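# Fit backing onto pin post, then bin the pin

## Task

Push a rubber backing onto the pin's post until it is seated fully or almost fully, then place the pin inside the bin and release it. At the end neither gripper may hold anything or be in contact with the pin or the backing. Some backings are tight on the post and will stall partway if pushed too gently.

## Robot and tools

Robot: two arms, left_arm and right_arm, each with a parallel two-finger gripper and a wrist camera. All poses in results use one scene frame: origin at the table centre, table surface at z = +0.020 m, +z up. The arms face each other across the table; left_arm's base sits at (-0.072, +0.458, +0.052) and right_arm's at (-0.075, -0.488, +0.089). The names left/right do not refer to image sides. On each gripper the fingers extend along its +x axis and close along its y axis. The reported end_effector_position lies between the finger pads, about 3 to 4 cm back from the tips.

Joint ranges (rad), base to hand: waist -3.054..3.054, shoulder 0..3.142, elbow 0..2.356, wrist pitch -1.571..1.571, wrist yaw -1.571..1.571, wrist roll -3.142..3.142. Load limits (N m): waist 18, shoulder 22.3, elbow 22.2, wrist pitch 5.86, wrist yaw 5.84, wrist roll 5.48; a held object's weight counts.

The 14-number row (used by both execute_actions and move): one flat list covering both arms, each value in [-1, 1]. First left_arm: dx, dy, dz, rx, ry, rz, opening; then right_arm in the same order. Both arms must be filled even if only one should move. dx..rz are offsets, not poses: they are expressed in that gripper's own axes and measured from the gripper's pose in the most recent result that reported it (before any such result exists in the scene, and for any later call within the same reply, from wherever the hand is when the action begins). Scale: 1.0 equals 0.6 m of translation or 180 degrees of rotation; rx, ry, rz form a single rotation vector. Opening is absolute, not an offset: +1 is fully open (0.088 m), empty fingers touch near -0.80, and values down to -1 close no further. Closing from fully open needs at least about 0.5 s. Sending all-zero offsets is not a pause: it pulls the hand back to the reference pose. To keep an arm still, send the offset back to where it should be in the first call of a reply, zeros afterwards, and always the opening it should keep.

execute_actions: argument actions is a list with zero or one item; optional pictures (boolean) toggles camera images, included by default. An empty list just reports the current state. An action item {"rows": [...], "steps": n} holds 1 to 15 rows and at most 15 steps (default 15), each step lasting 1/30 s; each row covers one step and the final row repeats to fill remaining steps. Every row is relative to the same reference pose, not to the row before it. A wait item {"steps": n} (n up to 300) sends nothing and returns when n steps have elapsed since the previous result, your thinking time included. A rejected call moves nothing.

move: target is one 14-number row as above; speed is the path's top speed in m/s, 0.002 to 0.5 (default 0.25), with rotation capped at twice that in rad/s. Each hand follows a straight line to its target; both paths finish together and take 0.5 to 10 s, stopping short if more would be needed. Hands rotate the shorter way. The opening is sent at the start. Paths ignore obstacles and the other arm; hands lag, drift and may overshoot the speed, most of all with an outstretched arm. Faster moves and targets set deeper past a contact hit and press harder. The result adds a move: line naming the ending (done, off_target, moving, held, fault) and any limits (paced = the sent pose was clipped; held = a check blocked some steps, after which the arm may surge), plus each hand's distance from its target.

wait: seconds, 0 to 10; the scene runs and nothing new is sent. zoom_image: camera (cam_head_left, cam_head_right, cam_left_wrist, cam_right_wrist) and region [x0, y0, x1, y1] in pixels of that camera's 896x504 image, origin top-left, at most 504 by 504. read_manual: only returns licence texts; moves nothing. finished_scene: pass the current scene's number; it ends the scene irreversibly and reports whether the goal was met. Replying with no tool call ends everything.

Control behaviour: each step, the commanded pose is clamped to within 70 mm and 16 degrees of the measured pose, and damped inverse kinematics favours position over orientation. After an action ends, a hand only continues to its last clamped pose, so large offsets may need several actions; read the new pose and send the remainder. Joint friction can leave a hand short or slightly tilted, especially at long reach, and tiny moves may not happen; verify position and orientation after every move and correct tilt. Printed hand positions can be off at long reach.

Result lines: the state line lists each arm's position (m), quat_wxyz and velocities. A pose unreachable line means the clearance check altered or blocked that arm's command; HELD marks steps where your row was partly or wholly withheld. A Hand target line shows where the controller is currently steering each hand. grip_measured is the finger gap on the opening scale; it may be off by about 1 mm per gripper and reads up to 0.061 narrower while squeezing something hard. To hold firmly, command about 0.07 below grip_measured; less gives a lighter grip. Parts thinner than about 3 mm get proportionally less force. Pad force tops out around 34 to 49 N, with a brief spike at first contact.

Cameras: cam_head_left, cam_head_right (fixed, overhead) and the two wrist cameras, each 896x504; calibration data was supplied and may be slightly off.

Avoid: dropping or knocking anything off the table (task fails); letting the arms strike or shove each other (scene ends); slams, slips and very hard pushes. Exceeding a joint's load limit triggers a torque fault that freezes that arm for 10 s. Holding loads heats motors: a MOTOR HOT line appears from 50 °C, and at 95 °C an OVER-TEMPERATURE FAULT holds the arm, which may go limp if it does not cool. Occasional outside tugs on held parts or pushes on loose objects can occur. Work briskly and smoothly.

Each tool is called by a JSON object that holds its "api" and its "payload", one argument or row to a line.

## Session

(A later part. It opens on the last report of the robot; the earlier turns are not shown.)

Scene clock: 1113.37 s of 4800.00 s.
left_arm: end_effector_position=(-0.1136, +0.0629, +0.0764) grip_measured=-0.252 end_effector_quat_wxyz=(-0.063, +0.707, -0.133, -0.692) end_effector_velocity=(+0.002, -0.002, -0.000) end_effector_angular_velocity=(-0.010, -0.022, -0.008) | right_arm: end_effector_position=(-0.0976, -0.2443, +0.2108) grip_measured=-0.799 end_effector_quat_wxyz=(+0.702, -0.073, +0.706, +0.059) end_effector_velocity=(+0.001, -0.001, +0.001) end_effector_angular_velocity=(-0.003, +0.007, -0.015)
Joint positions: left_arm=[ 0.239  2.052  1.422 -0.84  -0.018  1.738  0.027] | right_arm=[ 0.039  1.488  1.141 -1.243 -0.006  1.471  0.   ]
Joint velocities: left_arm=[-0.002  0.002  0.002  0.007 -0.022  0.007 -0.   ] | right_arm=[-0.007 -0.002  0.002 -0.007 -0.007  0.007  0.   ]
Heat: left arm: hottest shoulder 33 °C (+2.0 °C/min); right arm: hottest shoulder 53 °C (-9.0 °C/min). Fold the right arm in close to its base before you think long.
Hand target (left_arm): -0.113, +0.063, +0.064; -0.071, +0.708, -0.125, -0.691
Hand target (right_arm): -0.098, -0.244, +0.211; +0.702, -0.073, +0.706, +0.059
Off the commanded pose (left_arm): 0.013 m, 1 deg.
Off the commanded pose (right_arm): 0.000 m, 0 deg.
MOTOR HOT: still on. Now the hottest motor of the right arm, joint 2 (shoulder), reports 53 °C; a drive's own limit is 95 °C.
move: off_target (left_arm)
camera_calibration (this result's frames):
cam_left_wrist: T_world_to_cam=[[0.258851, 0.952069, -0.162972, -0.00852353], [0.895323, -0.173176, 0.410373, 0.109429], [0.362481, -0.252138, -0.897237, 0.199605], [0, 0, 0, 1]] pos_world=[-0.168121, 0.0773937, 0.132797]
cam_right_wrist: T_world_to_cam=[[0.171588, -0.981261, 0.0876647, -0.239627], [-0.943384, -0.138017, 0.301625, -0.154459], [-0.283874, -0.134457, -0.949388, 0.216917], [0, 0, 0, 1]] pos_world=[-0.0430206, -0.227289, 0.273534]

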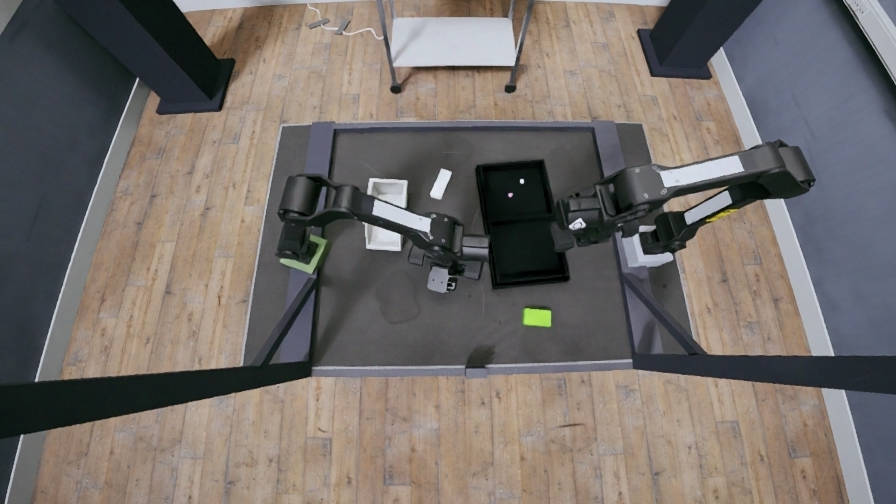

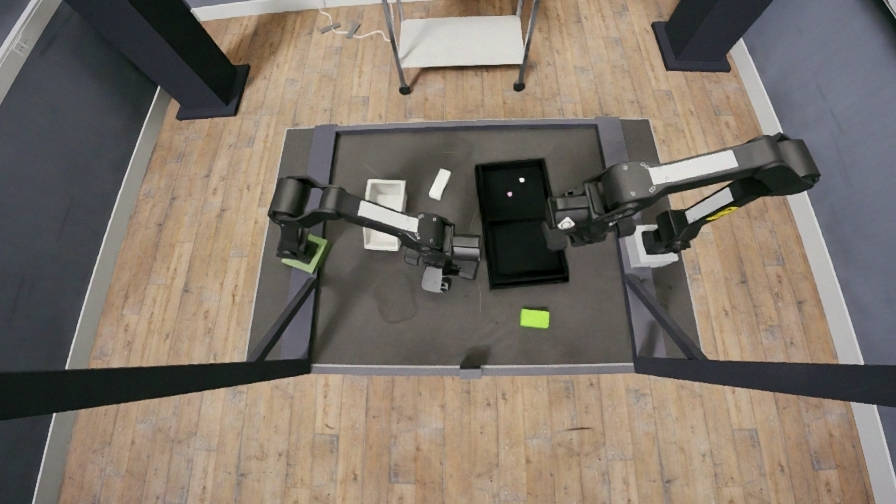

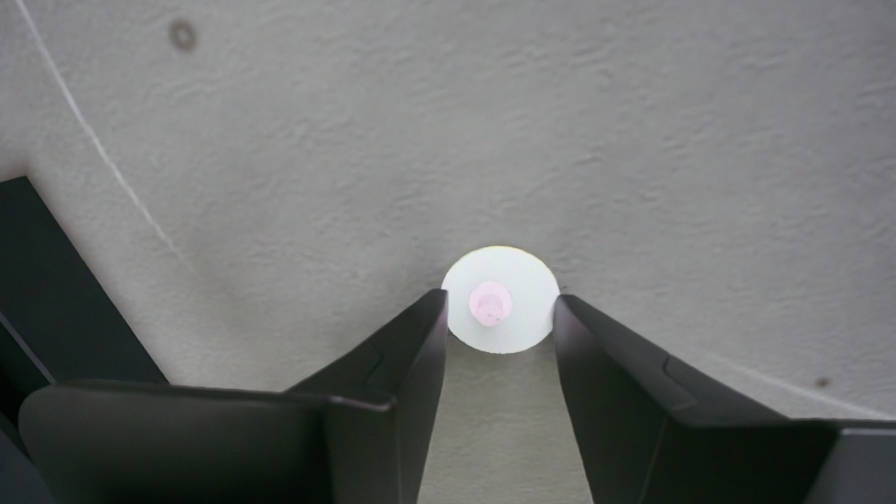

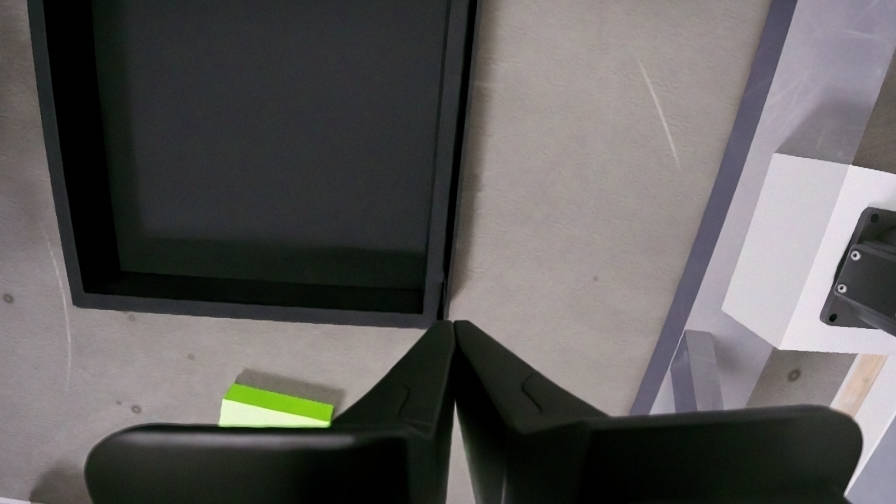

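{"api": "move", "payload": {
  "target": [-0.004,0,0,0,0,0,-0.12,0,0,0,0,0,0,-0.8],
  "speed": 0.02
}}

{"api": "move", "payload": {
  "target": [0.018,0,0,0,0,0,-0.12,0,0,0,0,0,0,-0.8],
  "speed": 0.02
}}

{"api": "move", "payload": {
  "target": [0.012,0,0,0,0,0,-0.33,0,0,0,0,0,0,-0.8],
  "speed": 0.02
}}

{"api": "zoom_image", "payload": {
  "camera": "cam_left_wrist",
  "region": [400,230,600,400]
}}

Scene clock: 1117.47 s of 4800.00 s.
left_arm: end_effector_position=(-0.1141, +0.0613, +0.0782) grip_measured=-0.123 end_effector_quat_wxyz=(-0.061, +0.706, -0.136, -0.692) end_effector_velocity=(+0.001, +0.004, -0.001) end_effector_angular_velocity=(+0.011, -0.006, +0.020) | right_arm: end_effector_position=(-0.0976, -0.2443, +0.2108) grip_measured=-0.799 end_effector_quat_wxyz=(+0.702, -0.073, +0.706, +0.059) end_effector_velocity=(+0.000, +0.002, +0.000) end_effector_angular_velocity=(+0.007, +0.008, -0.015)
Joint positions: left_arm=[ 0.238  2.051  1.427 -0.841 -0.018  1.738  0.033] | right_arm=[ 0.039  1.488  1.141 -1.243 -0.006  1.471  0.   ]
Joint velocities: left_arm=[-0.002 -0.002 -0.007 -0.007 -0.007 -0.022  0.   ] | right_arm=[-0.007  0.002  0.002  0.007 -0.007  0.007  0.   ]
Heat: left arm: hottest shoulder 33 °C (+2.0 °C/min); right arm: hottest shoulder 53 °C (-8.0 °C/min). Fold the right arm in close to its base before you think long.
Hand target (left_arm): -0.113, +0.063, +0.079; -0.063, +0.707, -0.133, -0.692
Hand target (right_arm): -0.098, -0.244, +0.211; +0.702, -0.073, +0.706, +0.059
Off the commanded pose (left_arm): 0.002 m, 0 deg.
Off the commanded pose (right_arm): 0.000 m, 0 deg.
MOTOR HOT: still on. Now the hottest motor of the right arm, joint 2 (shoulder), reports 53 °C; a drive's own limit is 95 °C.
After step 90, 0.40 s passed at rest.
move: done
camera_calibration (this result's frames):
cam_left_wrist: T_world_to_cam=[[0.259445, 0.950926, -0.168606, -0.00599643], [0.895604, -0.171579, 0.410432, 0.108803], [0.361361, -0.257489, -0.896168, 0.201199], [0, 0, 0, 1]] pos_world=[-0.168594, 0.076177, 0.134641]
cam_right_wrist: T_world_to_cam=[[0.171588, -0.981261, 0.0876647, -0.239627], [-0.943384, -0.138017, 0.301625, -0.154459], [-0.283874, -0.134457, -0.949388, 0.216917], [0, 0, 0, 1]] pos_world=[-0.0430206, -0.227289, 0.273534]

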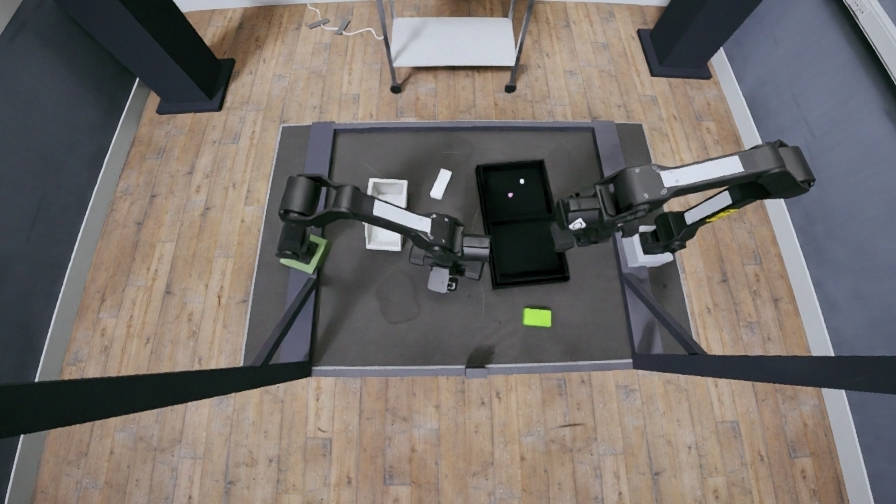

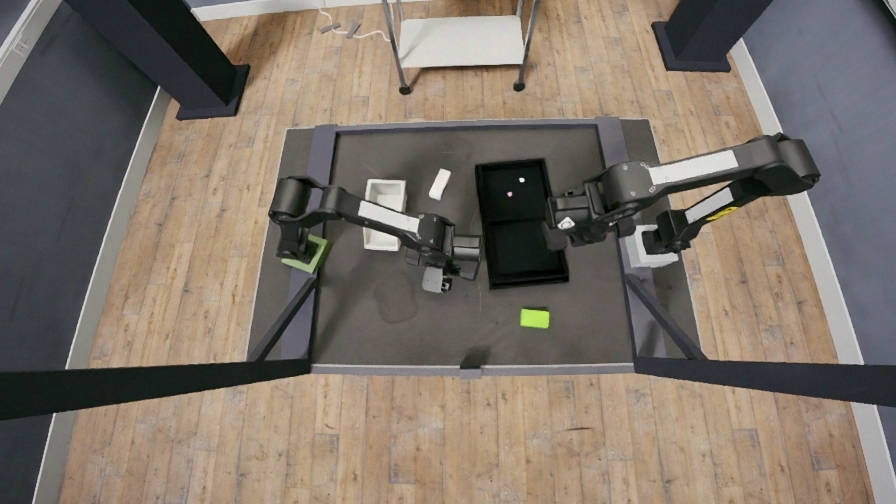

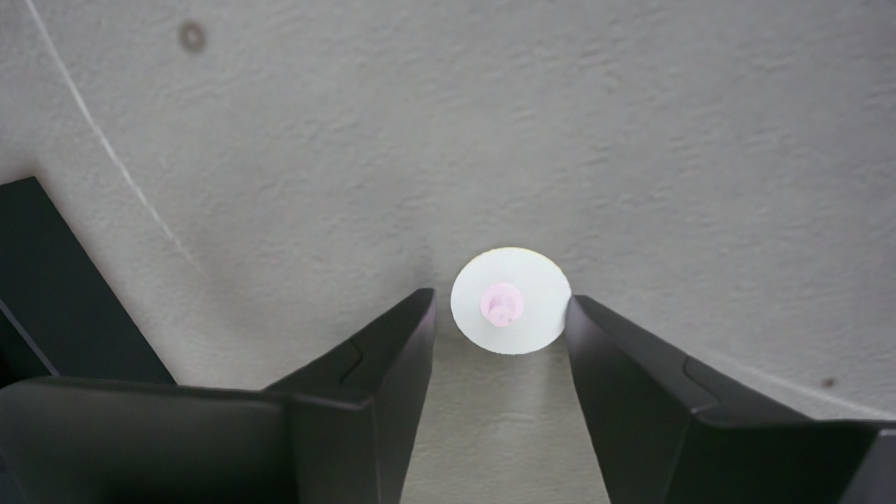

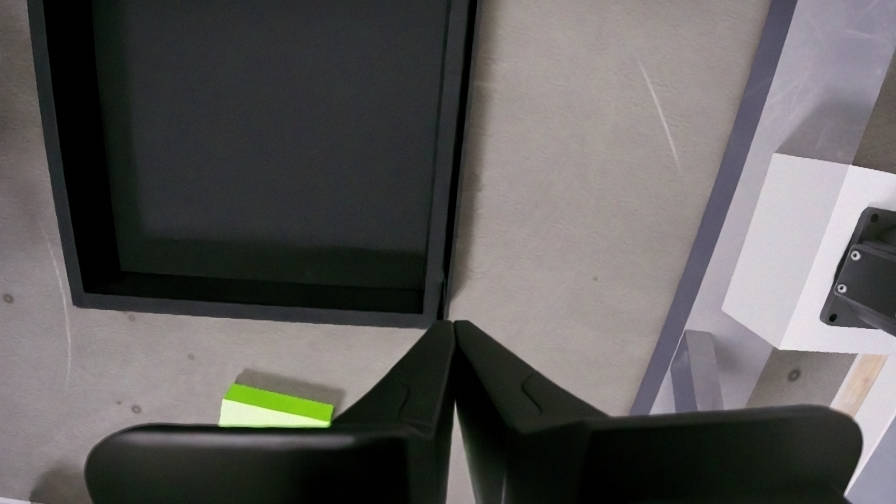

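Scene clock: 1118.23 s of 4800.00 s.
left_arm: end_effector_position=(-0.1148, +0.0557, +0.0788) grip_measured=-0.122 end_effector_quat_wxyz=(-0.052, +0.706, -0.145, -0.691) end_effector_velocity=(-0.000, +0.001, -0.003) end_effector_angular_velocity=(+0.003, +0.008, +0.009) | right_arm: end_effector_position=(-0.0976, -0.2443, +0.2108) grip_measured=-0.799 end_effector_quat_wxyz=(+0.702, -0.073, +0.706, +0.059) end_effector_velocity=(-0.000, -0.000, -0.000) end_effector_angular_velocity=(+0.007, +0.008, +0.005)
Joint positions: left_arm=[ 0.238  2.051  1.427 -0.814 -0.018  1.738  0.033] | right_arm=[ 0.039  1.488  1.141 -1.243 -0.006  1.471  0.   ]
Joint velocities: left_arm=[ 0.002  0.002 -0.007  0.007  0.007 -0.007 -0.   ] | right_arm=[-0.002 -0.007 -0.007  0.007 -0.007 -0.007  0.   ]
Heat: left arm: hottest shoulder 33 °C (+2.0 °C/min); right arm: hottest shoulder 53 °C (-8.0 °C/min). Fold the right arm in close to its base before you think long.
Hand target (left_arm): -0.114, +0.060, +0.068; -0.061, +0.706, -0.135, -0.692
Hand target (right_arm): -0.098, -0.244, +0.211; +0.702, -0.073, +0.706, +0.059
Off the commanded pose (left_arm): 0.012 m, 2 deg.
Off the commanded pose (right_arm): 0.000 m, 0 deg.
MOTOR HOT: still on. Now the hottest motor of the right arm, joint 2 (shoulder), reports 53 °C; a drive's own limit is 95 °C.
move: off_target (left_arm)
camera_calibration (this result's frames):
cam_left_wrist: T_world_to_cam=[[0.258906, 0.946181, -0.194186, 0.00184145], [0.896826, -0.160822, 0.412117, 0.107575], [0.358708, -0.28085, -0.890198, 0.201037], [0, 0, 0, 1]] pos_world=[-0.169066, 0.0720195, 0.134987]
cam_right_wrist: T_world_to_cam=[[0.171588, -0.981261, 0.0876647, -0.239627], [-0.943384, -0.138017, 0.301625, -0.154459], [-0.283874, -0.134457, -0.949388, 0.216917], [0, 0, 0, 1]] pos_world=[-0.0430206, -0.227289, 0.273534]

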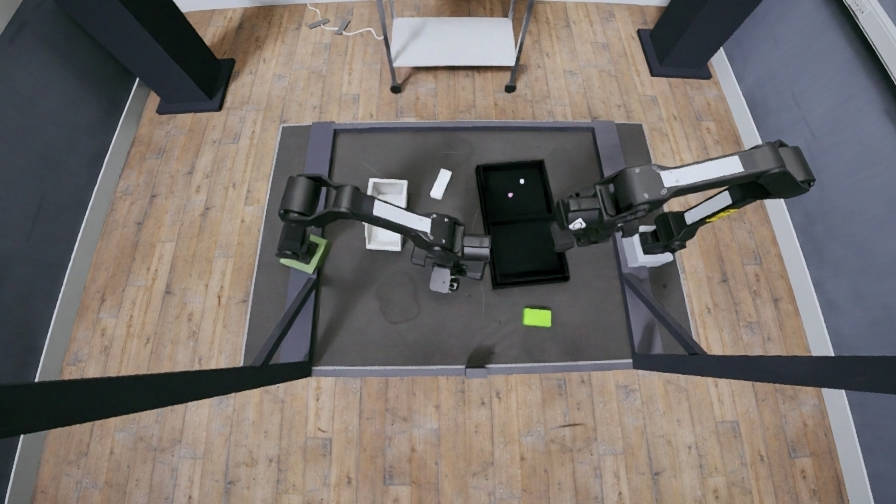

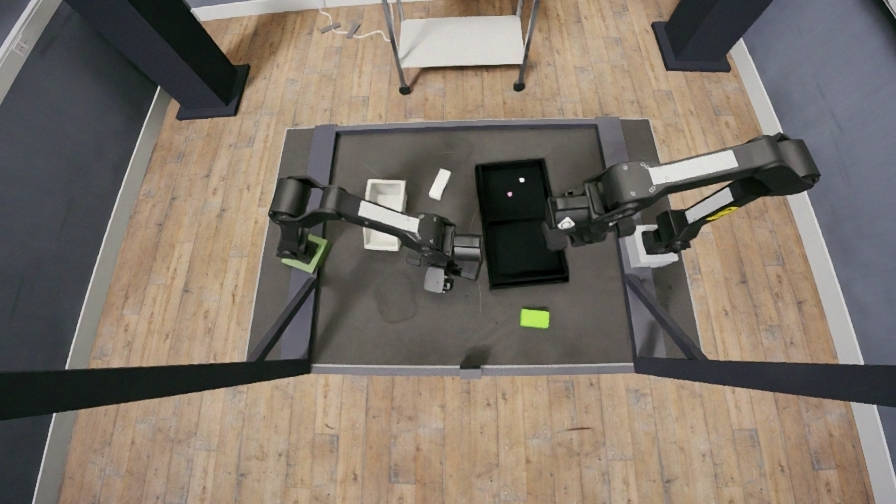

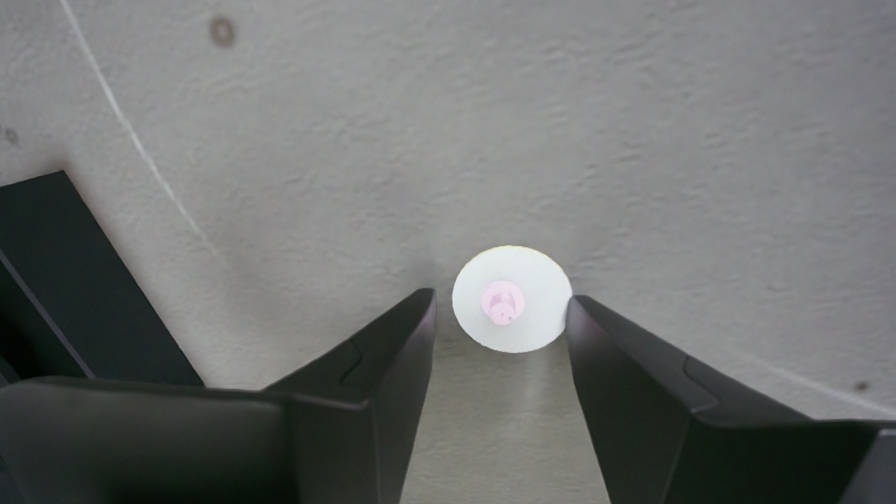

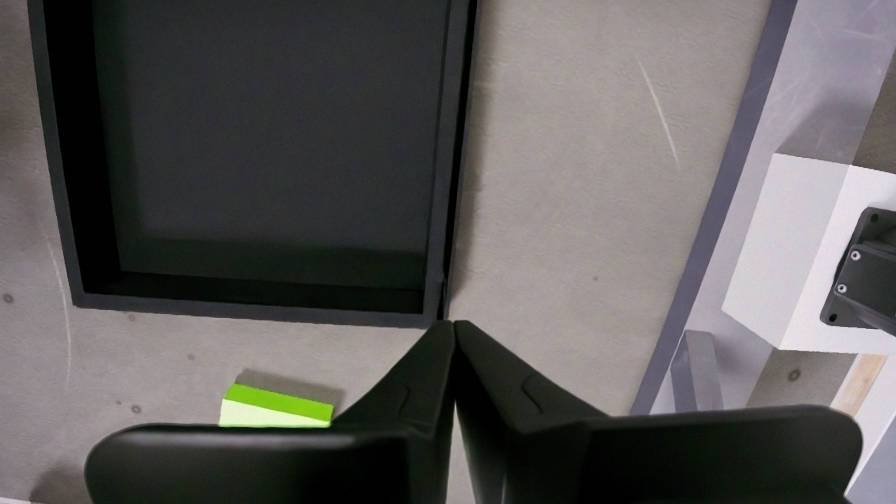

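Scene clock: 1118.93 s of 4800.00 s.
left_arm: end_effector_position=(-0.1152, +0.0518, +0.0794) grip_measured=-0.327 end_effector_quat_wxyz=(-0.045, +0.706, -0.151, -0.691) end_effector_velocity=(+0.003, +0.002, +0.000) end_effector_angular_velocity=(+0.005, -0.021, +0.008) | right_arm: end_effector_position=(-0.0976, -0.2443, +0.2108) grip_measured=-0.799 end_effector_quat_wxyz=(+0.702, -0.073, +0.706, +0.059) end_effector_velocity=(-0.000, -0.002, -0.000) end_effector_angular_velocity=(-0.008, +0.007, -0.010)
Joint positions: left_arm=[ 0.238  2.051  1.427 -0.796 -0.018  1.738  0.023] | right_arm=[ 0.039  1.488  1.141 -1.243 -0.006  1.471  0.   ]
Joint velocities: left_arm=[-0.002 -0.002 -0.002 -0.007 -0.022 -0.007 -0.   ] | right_arm=[-0.002 -0.002 -0.002 -0.007 -0.007  0.007  0.   ]
Heat: left arm: hottest shoulder 33 °C (+2.0 °C/min); right arm: hottest shoulder 53 °C (-8.1 °C/min). Fold the right arm in close to its base before you think long.
Hand target (left_arm): -0.115, +0.055, +0.072; -0.051, +0.706, -0.145, -0.691
Hand target (right_arm): -0.098, -0.244, +0.211; +0.702, -0.073, +0.706, +0.059
Off the commanded pose (left_arm): 0.008 m, 1 deg.
Off the commanded pose (right_arm): 0.000 m, 0 deg.
MOTOR HOT: still on. Now the hottest motor of the right arm, joint 2 (shoulder), reports 53 °C; a drive's own limit is 95 °C.
move: done
camera_calibration (this result's frames):
cam_left_wrist: T_world_to_cam=[[0.258496, 0.942567, -0.211533, 0.00721941], [0.89766, -0.153471, 0.413101, 0.106758], [0.356911, -0.29667, -0.885777, 0.200866], [0, 0, 0, 1]] pos_world=[-0.16939, 0.0691703, 0.135348]
cam_right_wrist: T_world_to_cam=[[0.171588, -0.981261, 0.0876647, -0.239627], [-0.943384, -0.138017, 0.301625, -0.154459], [-0.283874, -0.134457, -0.949388, 0.216917], [0, 0, 0, 1]] pos_world=[-0.0430206, -0.227289, 0.273534]

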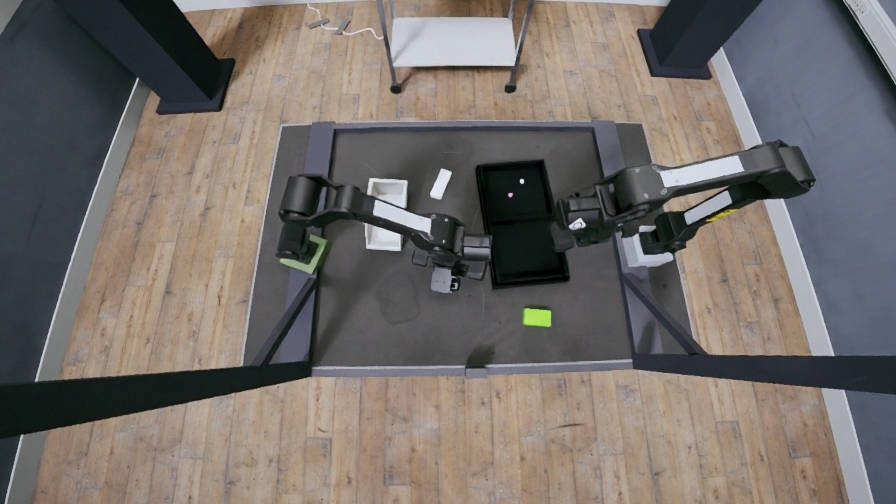

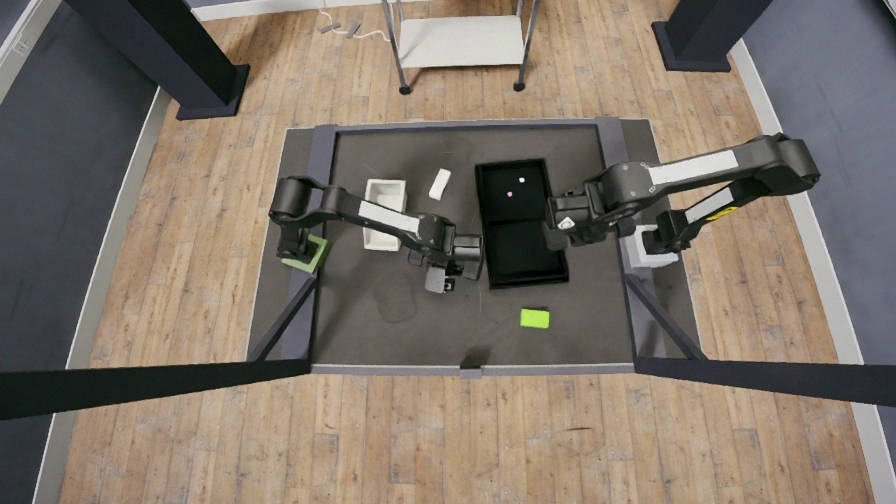

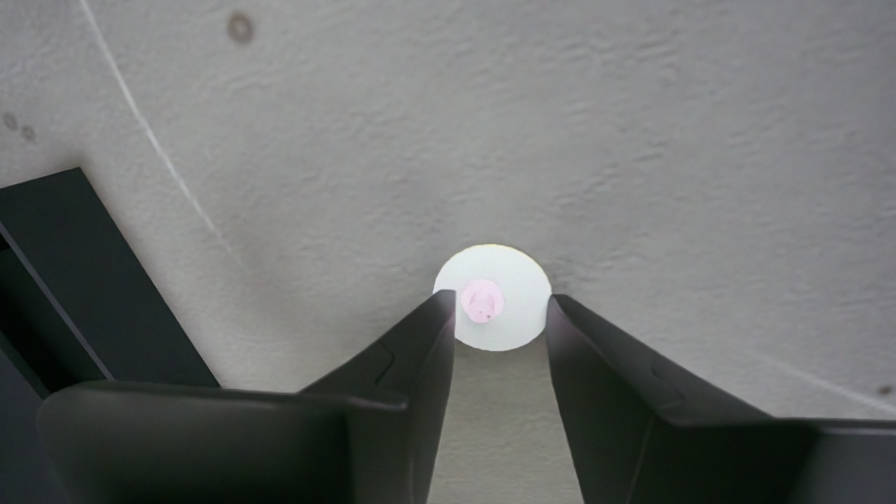

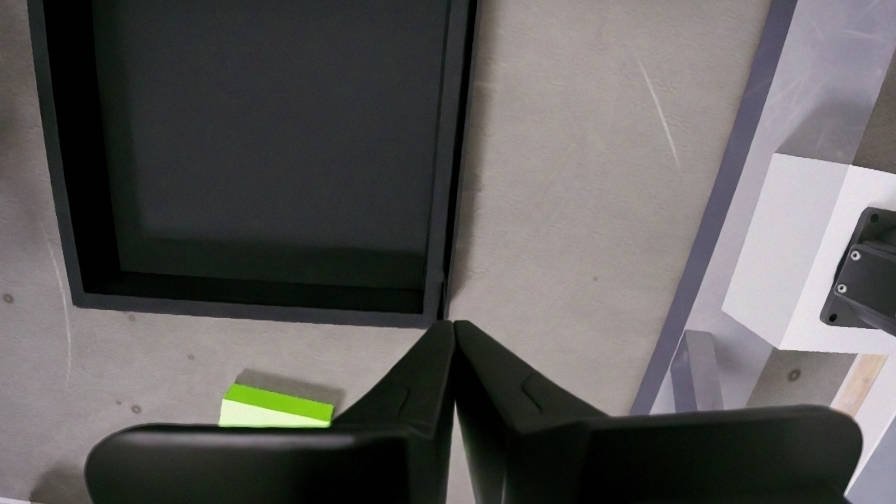

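Region (400, 230, 600, 400) of cam_left_wrist's 896x504 image, scaled by 2.520, with more detail than that image has; it fills the top 428 rows of this view, and the rest is white.

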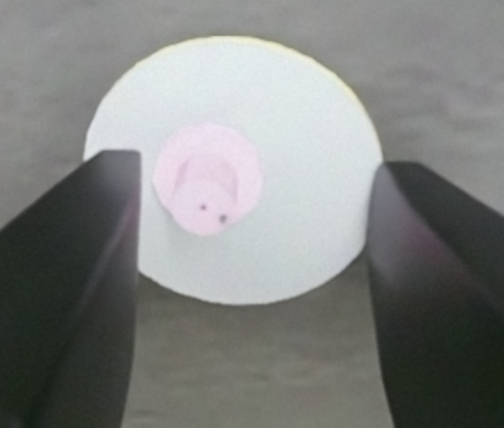

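{"api": "move", "payload": {
  "target": [-0.025,0.006,0,0,0,-0.012,-0.33,0,0,0,0,0,0,-0.8],
  "speed": 0.03
}}

Scene clock: 1124.27 s of 4800.00 s.
left_arm: end_effector_position=(-0.1151, +0.0532, +0.0957) grip_measured=-0.328 end_effector_quat_wxyz=(-0.058, +0.708, -0.139, -0.690) end_effector_velocity=(+0.001, +0.005, +0.002) end_effector_angular_velocity=(+0.016, -0.008, +0.006) | right_arm: end_effector_position=(-0.0976, -0.2443, +0.2108) grip_measured=-0.799 end_effector_quat_wxyz=(+0.702, -0.073, +0.706, +0.059) end_effector_velocity=(-0.000, -0.002, +0.001) end_effector_angular_velocity=(-0.003, +0.007, -0.010)
Joint positions: left_arm=[ 0.236  2.051  1.5   -0.905 -0.022  1.738  0.023] | right_arm=[ 0.039  1.488  1.141 -1.243 -0.006  1.471  0.   ]
Joint velocities: left_arm=[-0.002 -0.007 -0.002 -0.022 -0.007 -0.007 -0.   ] | right_arm=[-0.002 -0.007 -0.002 -0.007 -0.007  0.007  0.   ]
Heat: left arm: hottest shoulder 33 °C (+2.0 °C/min); right arm: hottest shoulder 52 °C (-7.1 °C/min). Fold the right arm in close to its base before you think long.
Hand target (left_arm): -0.116, +0.051, +0.095; -0.058, +0.709, -0.138, -0.690
Hand target (right_arm): -0.098, -0.244, +0.211; +0.702, -0.073, +0.706, +0.059
Off the commanded pose (left_arm): 0.003 m, 0 deg.
Off the commanded pose (right_arm): 0.000 m, 0 deg.
MOTOR HOT: still on. Now the hottest motor of the right arm, joint 2 (shoulder), reports 52 °C; a drive's own limit is 95 °C.
After step 90, 1.37 s passed at rest.
move: done
camera_calibration (this result's frames):
cam_left_wrist: T_world_to_cam=[[0.261386, 0.948967, -0.176462, 0.00599482], [0.893911, -0.169022, 0.415156, 0.10035], [0.364143, -0.266257, -0.892472, 0.215597], [0, 0, 0, 1]] pos_world=[-0.169779, 0.0686765, 0.151811]
cam_right_wrist: T_world_to_cam=[[0.171588, -0.981261, 0.0876647, -0.239627], [-0.943384, -0.138017, 0.301625, -0.154459], [-0.283874, -0.134457, -0.949388, 0.216917], [0, 0, 0, 1]] pos_world=[-0.0430206, -0.227289, 0.273534]

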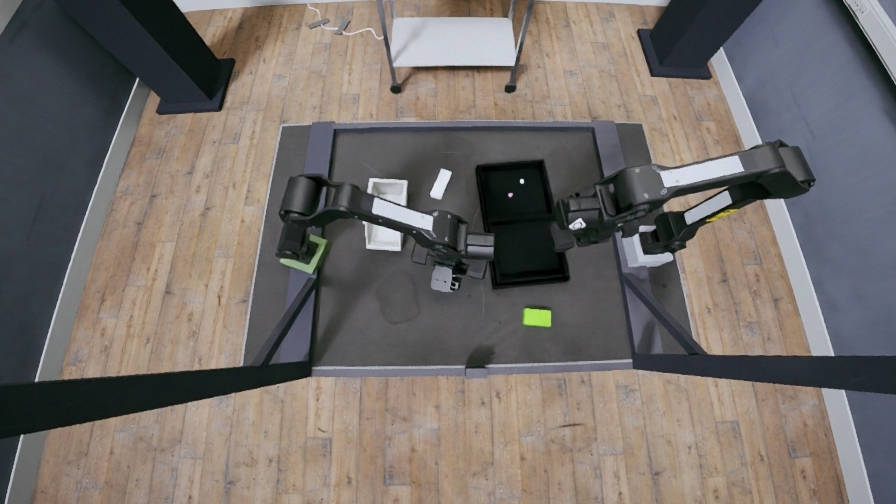

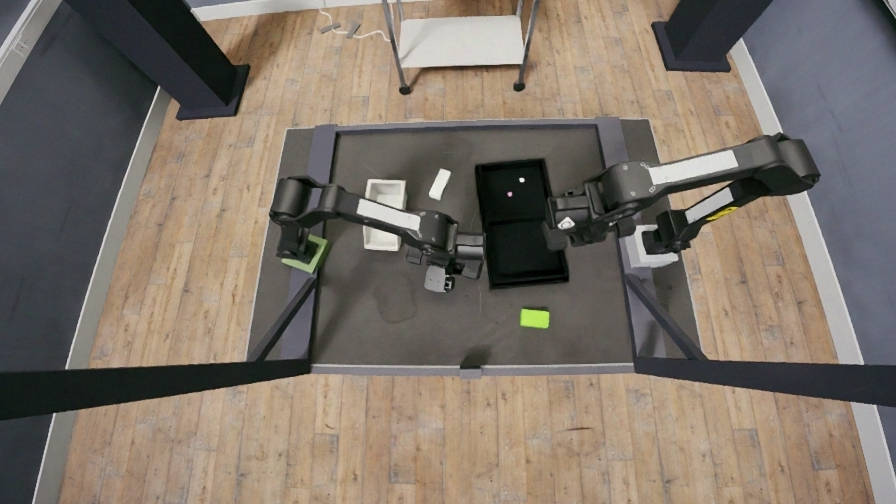

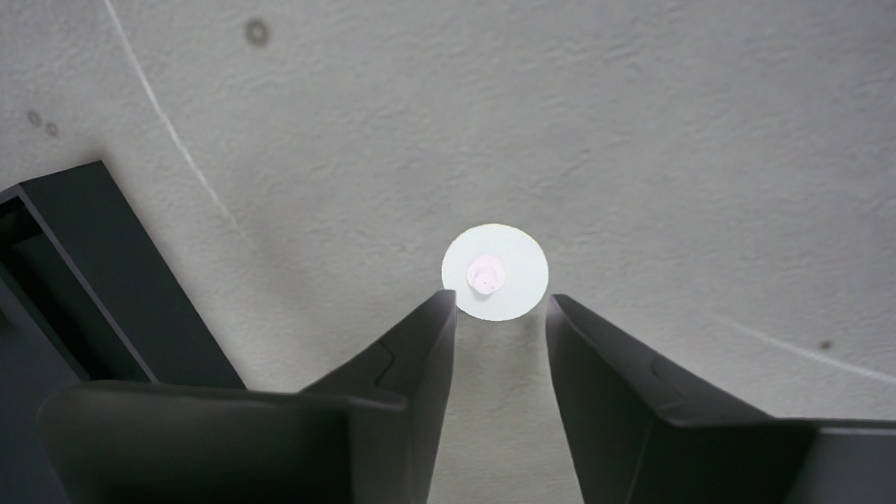

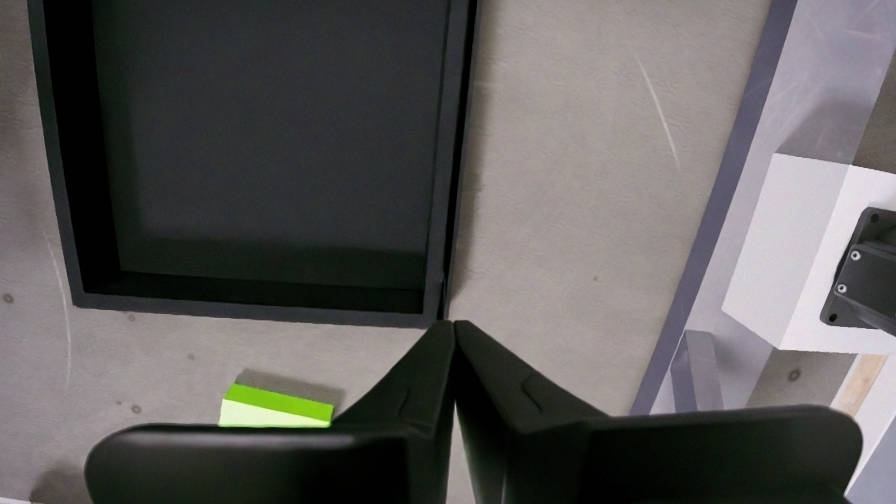

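{"api": "move", "payload": {
  "target": [0.04,-0.024,0,0,0,0,-0.1,0,0,0,0,0,0,-0.8],
  "speed": 0.03
}}

Scene clock: 1127.23 s of 4800.00 s.
left_arm: end_effector_position=(-0.1132, +0.0591, +0.0766) grip_measured=-0.102 end_effector_quat_wxyz=(-0.052, +0.708, -0.144, -0.690) end_effector_velocity=(+0.004, -0.001, +0.001) end_effector_angular_velocity=(-0.021, -0.031, +0.024) | right_arm: end_effector_position=(-0.0976, -0.2443, +0.2108) grip_measured=-0.799 end_effector_quat_wxyz=(+0.702, -0.073, +0.706, +0.059) end_effector_velocity=(-0.002, +0.001, -0.000) end_effector_angular_velocity=(+0.007, +0.008, -0.005)
Joint positions: left_arm=[ 0.239  2.043  1.406 -0.803 -0.022  1.74   0.034] | right_arm=[ 0.039  1.488  1.141 -1.243 -0.006  1.471  0.   ]
Joint velocities: left_arm=[-0.002 -0.012 -0.017  0.022 -0.037 -0.022 -0.   ] | right_arm=[ 0.002 -0.002 -0.002  0.007 -0.007  0.007  0.   ]
Heat: left arm: hottest shoulder 33 °C (+2.0 °C/min); right arm: hottest shoulder 52 °C (-6.1 °C/min). Fold the right arm in close to its base before you think long.
Hand target (left_arm): -0.111, +0.064, +0.070; -0.059, +0.708, -0.139, -0.690
Hand target (right_arm): -0.098, -0.244, +0.211; +0.702, -0.073, +0.706, +0.059
Off the commanded pose (left_arm): 0.008 m, 1 deg.
Off the commanded pose (right_arm): 0.000 m, 0 deg.
MOTOR HOT: still on. Now the hottest motor of the right arm, joint 2 (shoulder), reports 52 °C; a drive's own limit is 95 °C.
move: done
camera_calibration (this result's frames):
cam_left_wrist: T_world_to_cam=[[0.260005, 0.946413, -0.191574, -0.00231569], [0.894741, -0.161531, 0.41635, 0.107123], [0.363093, -0.279662, -0.888793, 0.199819], [0, 0, 0, 1]] pos_world=[-0.167798, 0.0753772, 0.132554]
cam_right_wrist: T_world_to_cam=[[0.171588, -0.981261, 0.0876647, -0.239627], [-0.943384, -0.138017, 0.301625, -0.154459], [-0.283874, -0.134457, -0.949388, 0.216917], [0, 0, 0, 1]] pos_world=[-0.0430206, -0.227289, 0.273534]

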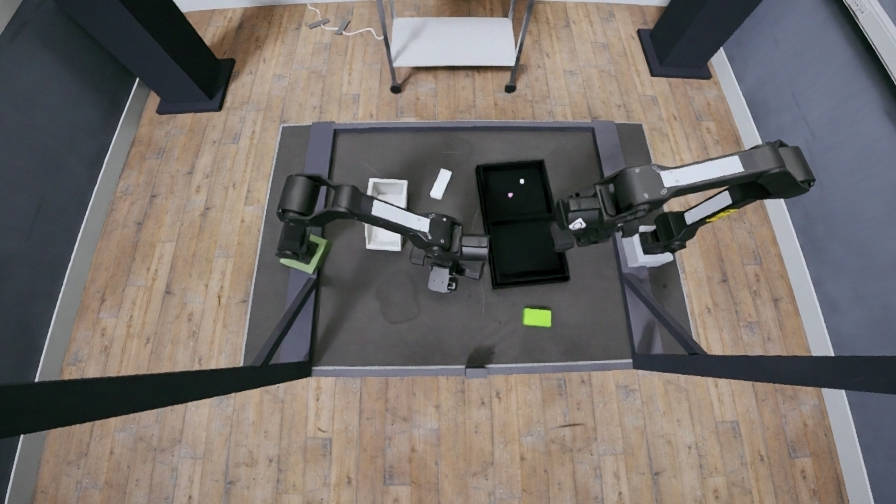

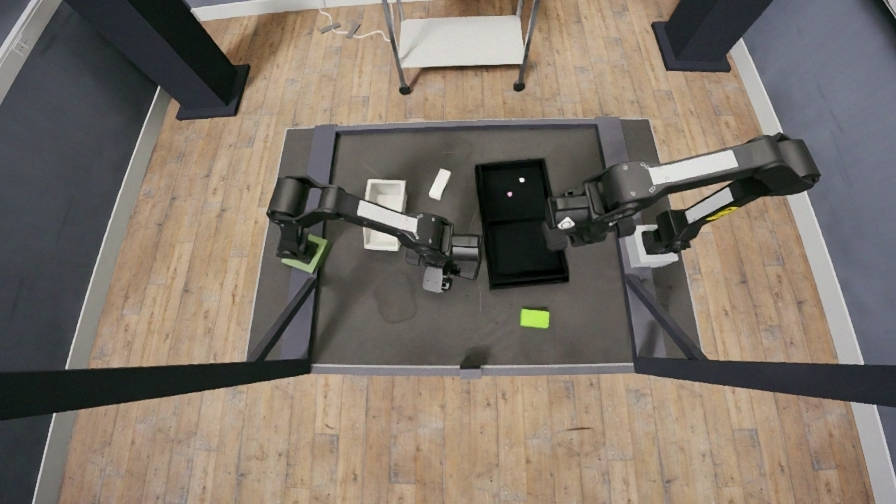

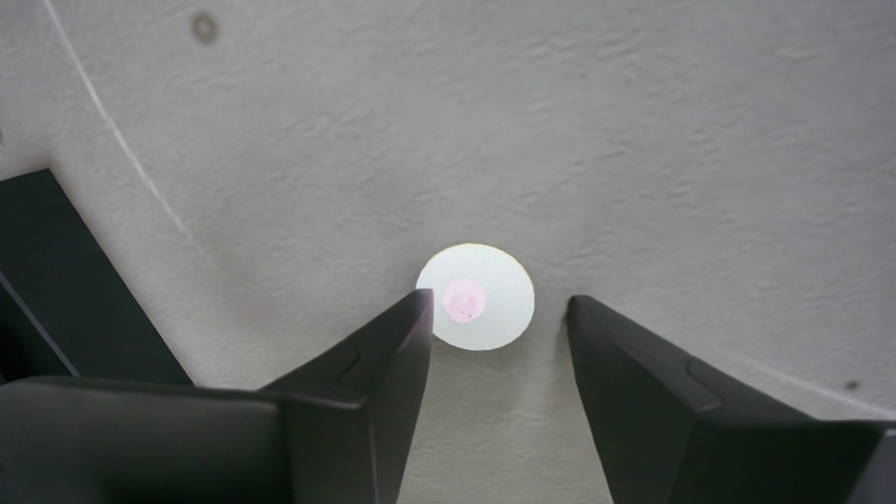

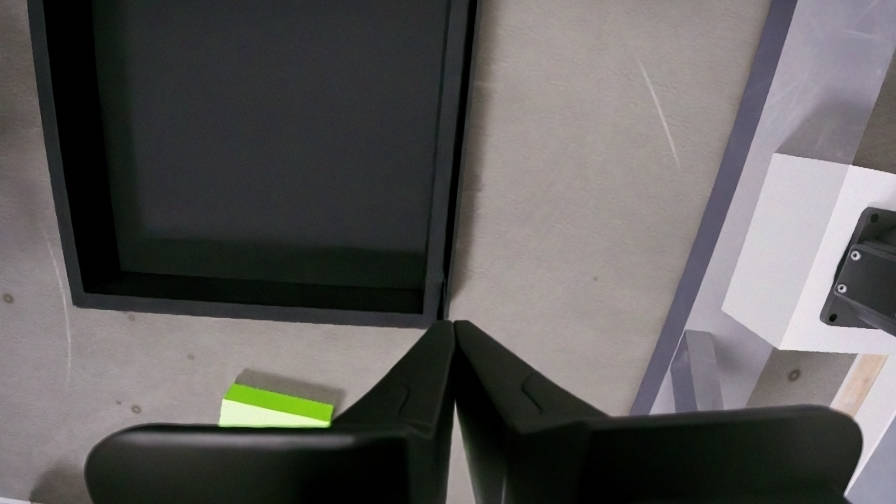

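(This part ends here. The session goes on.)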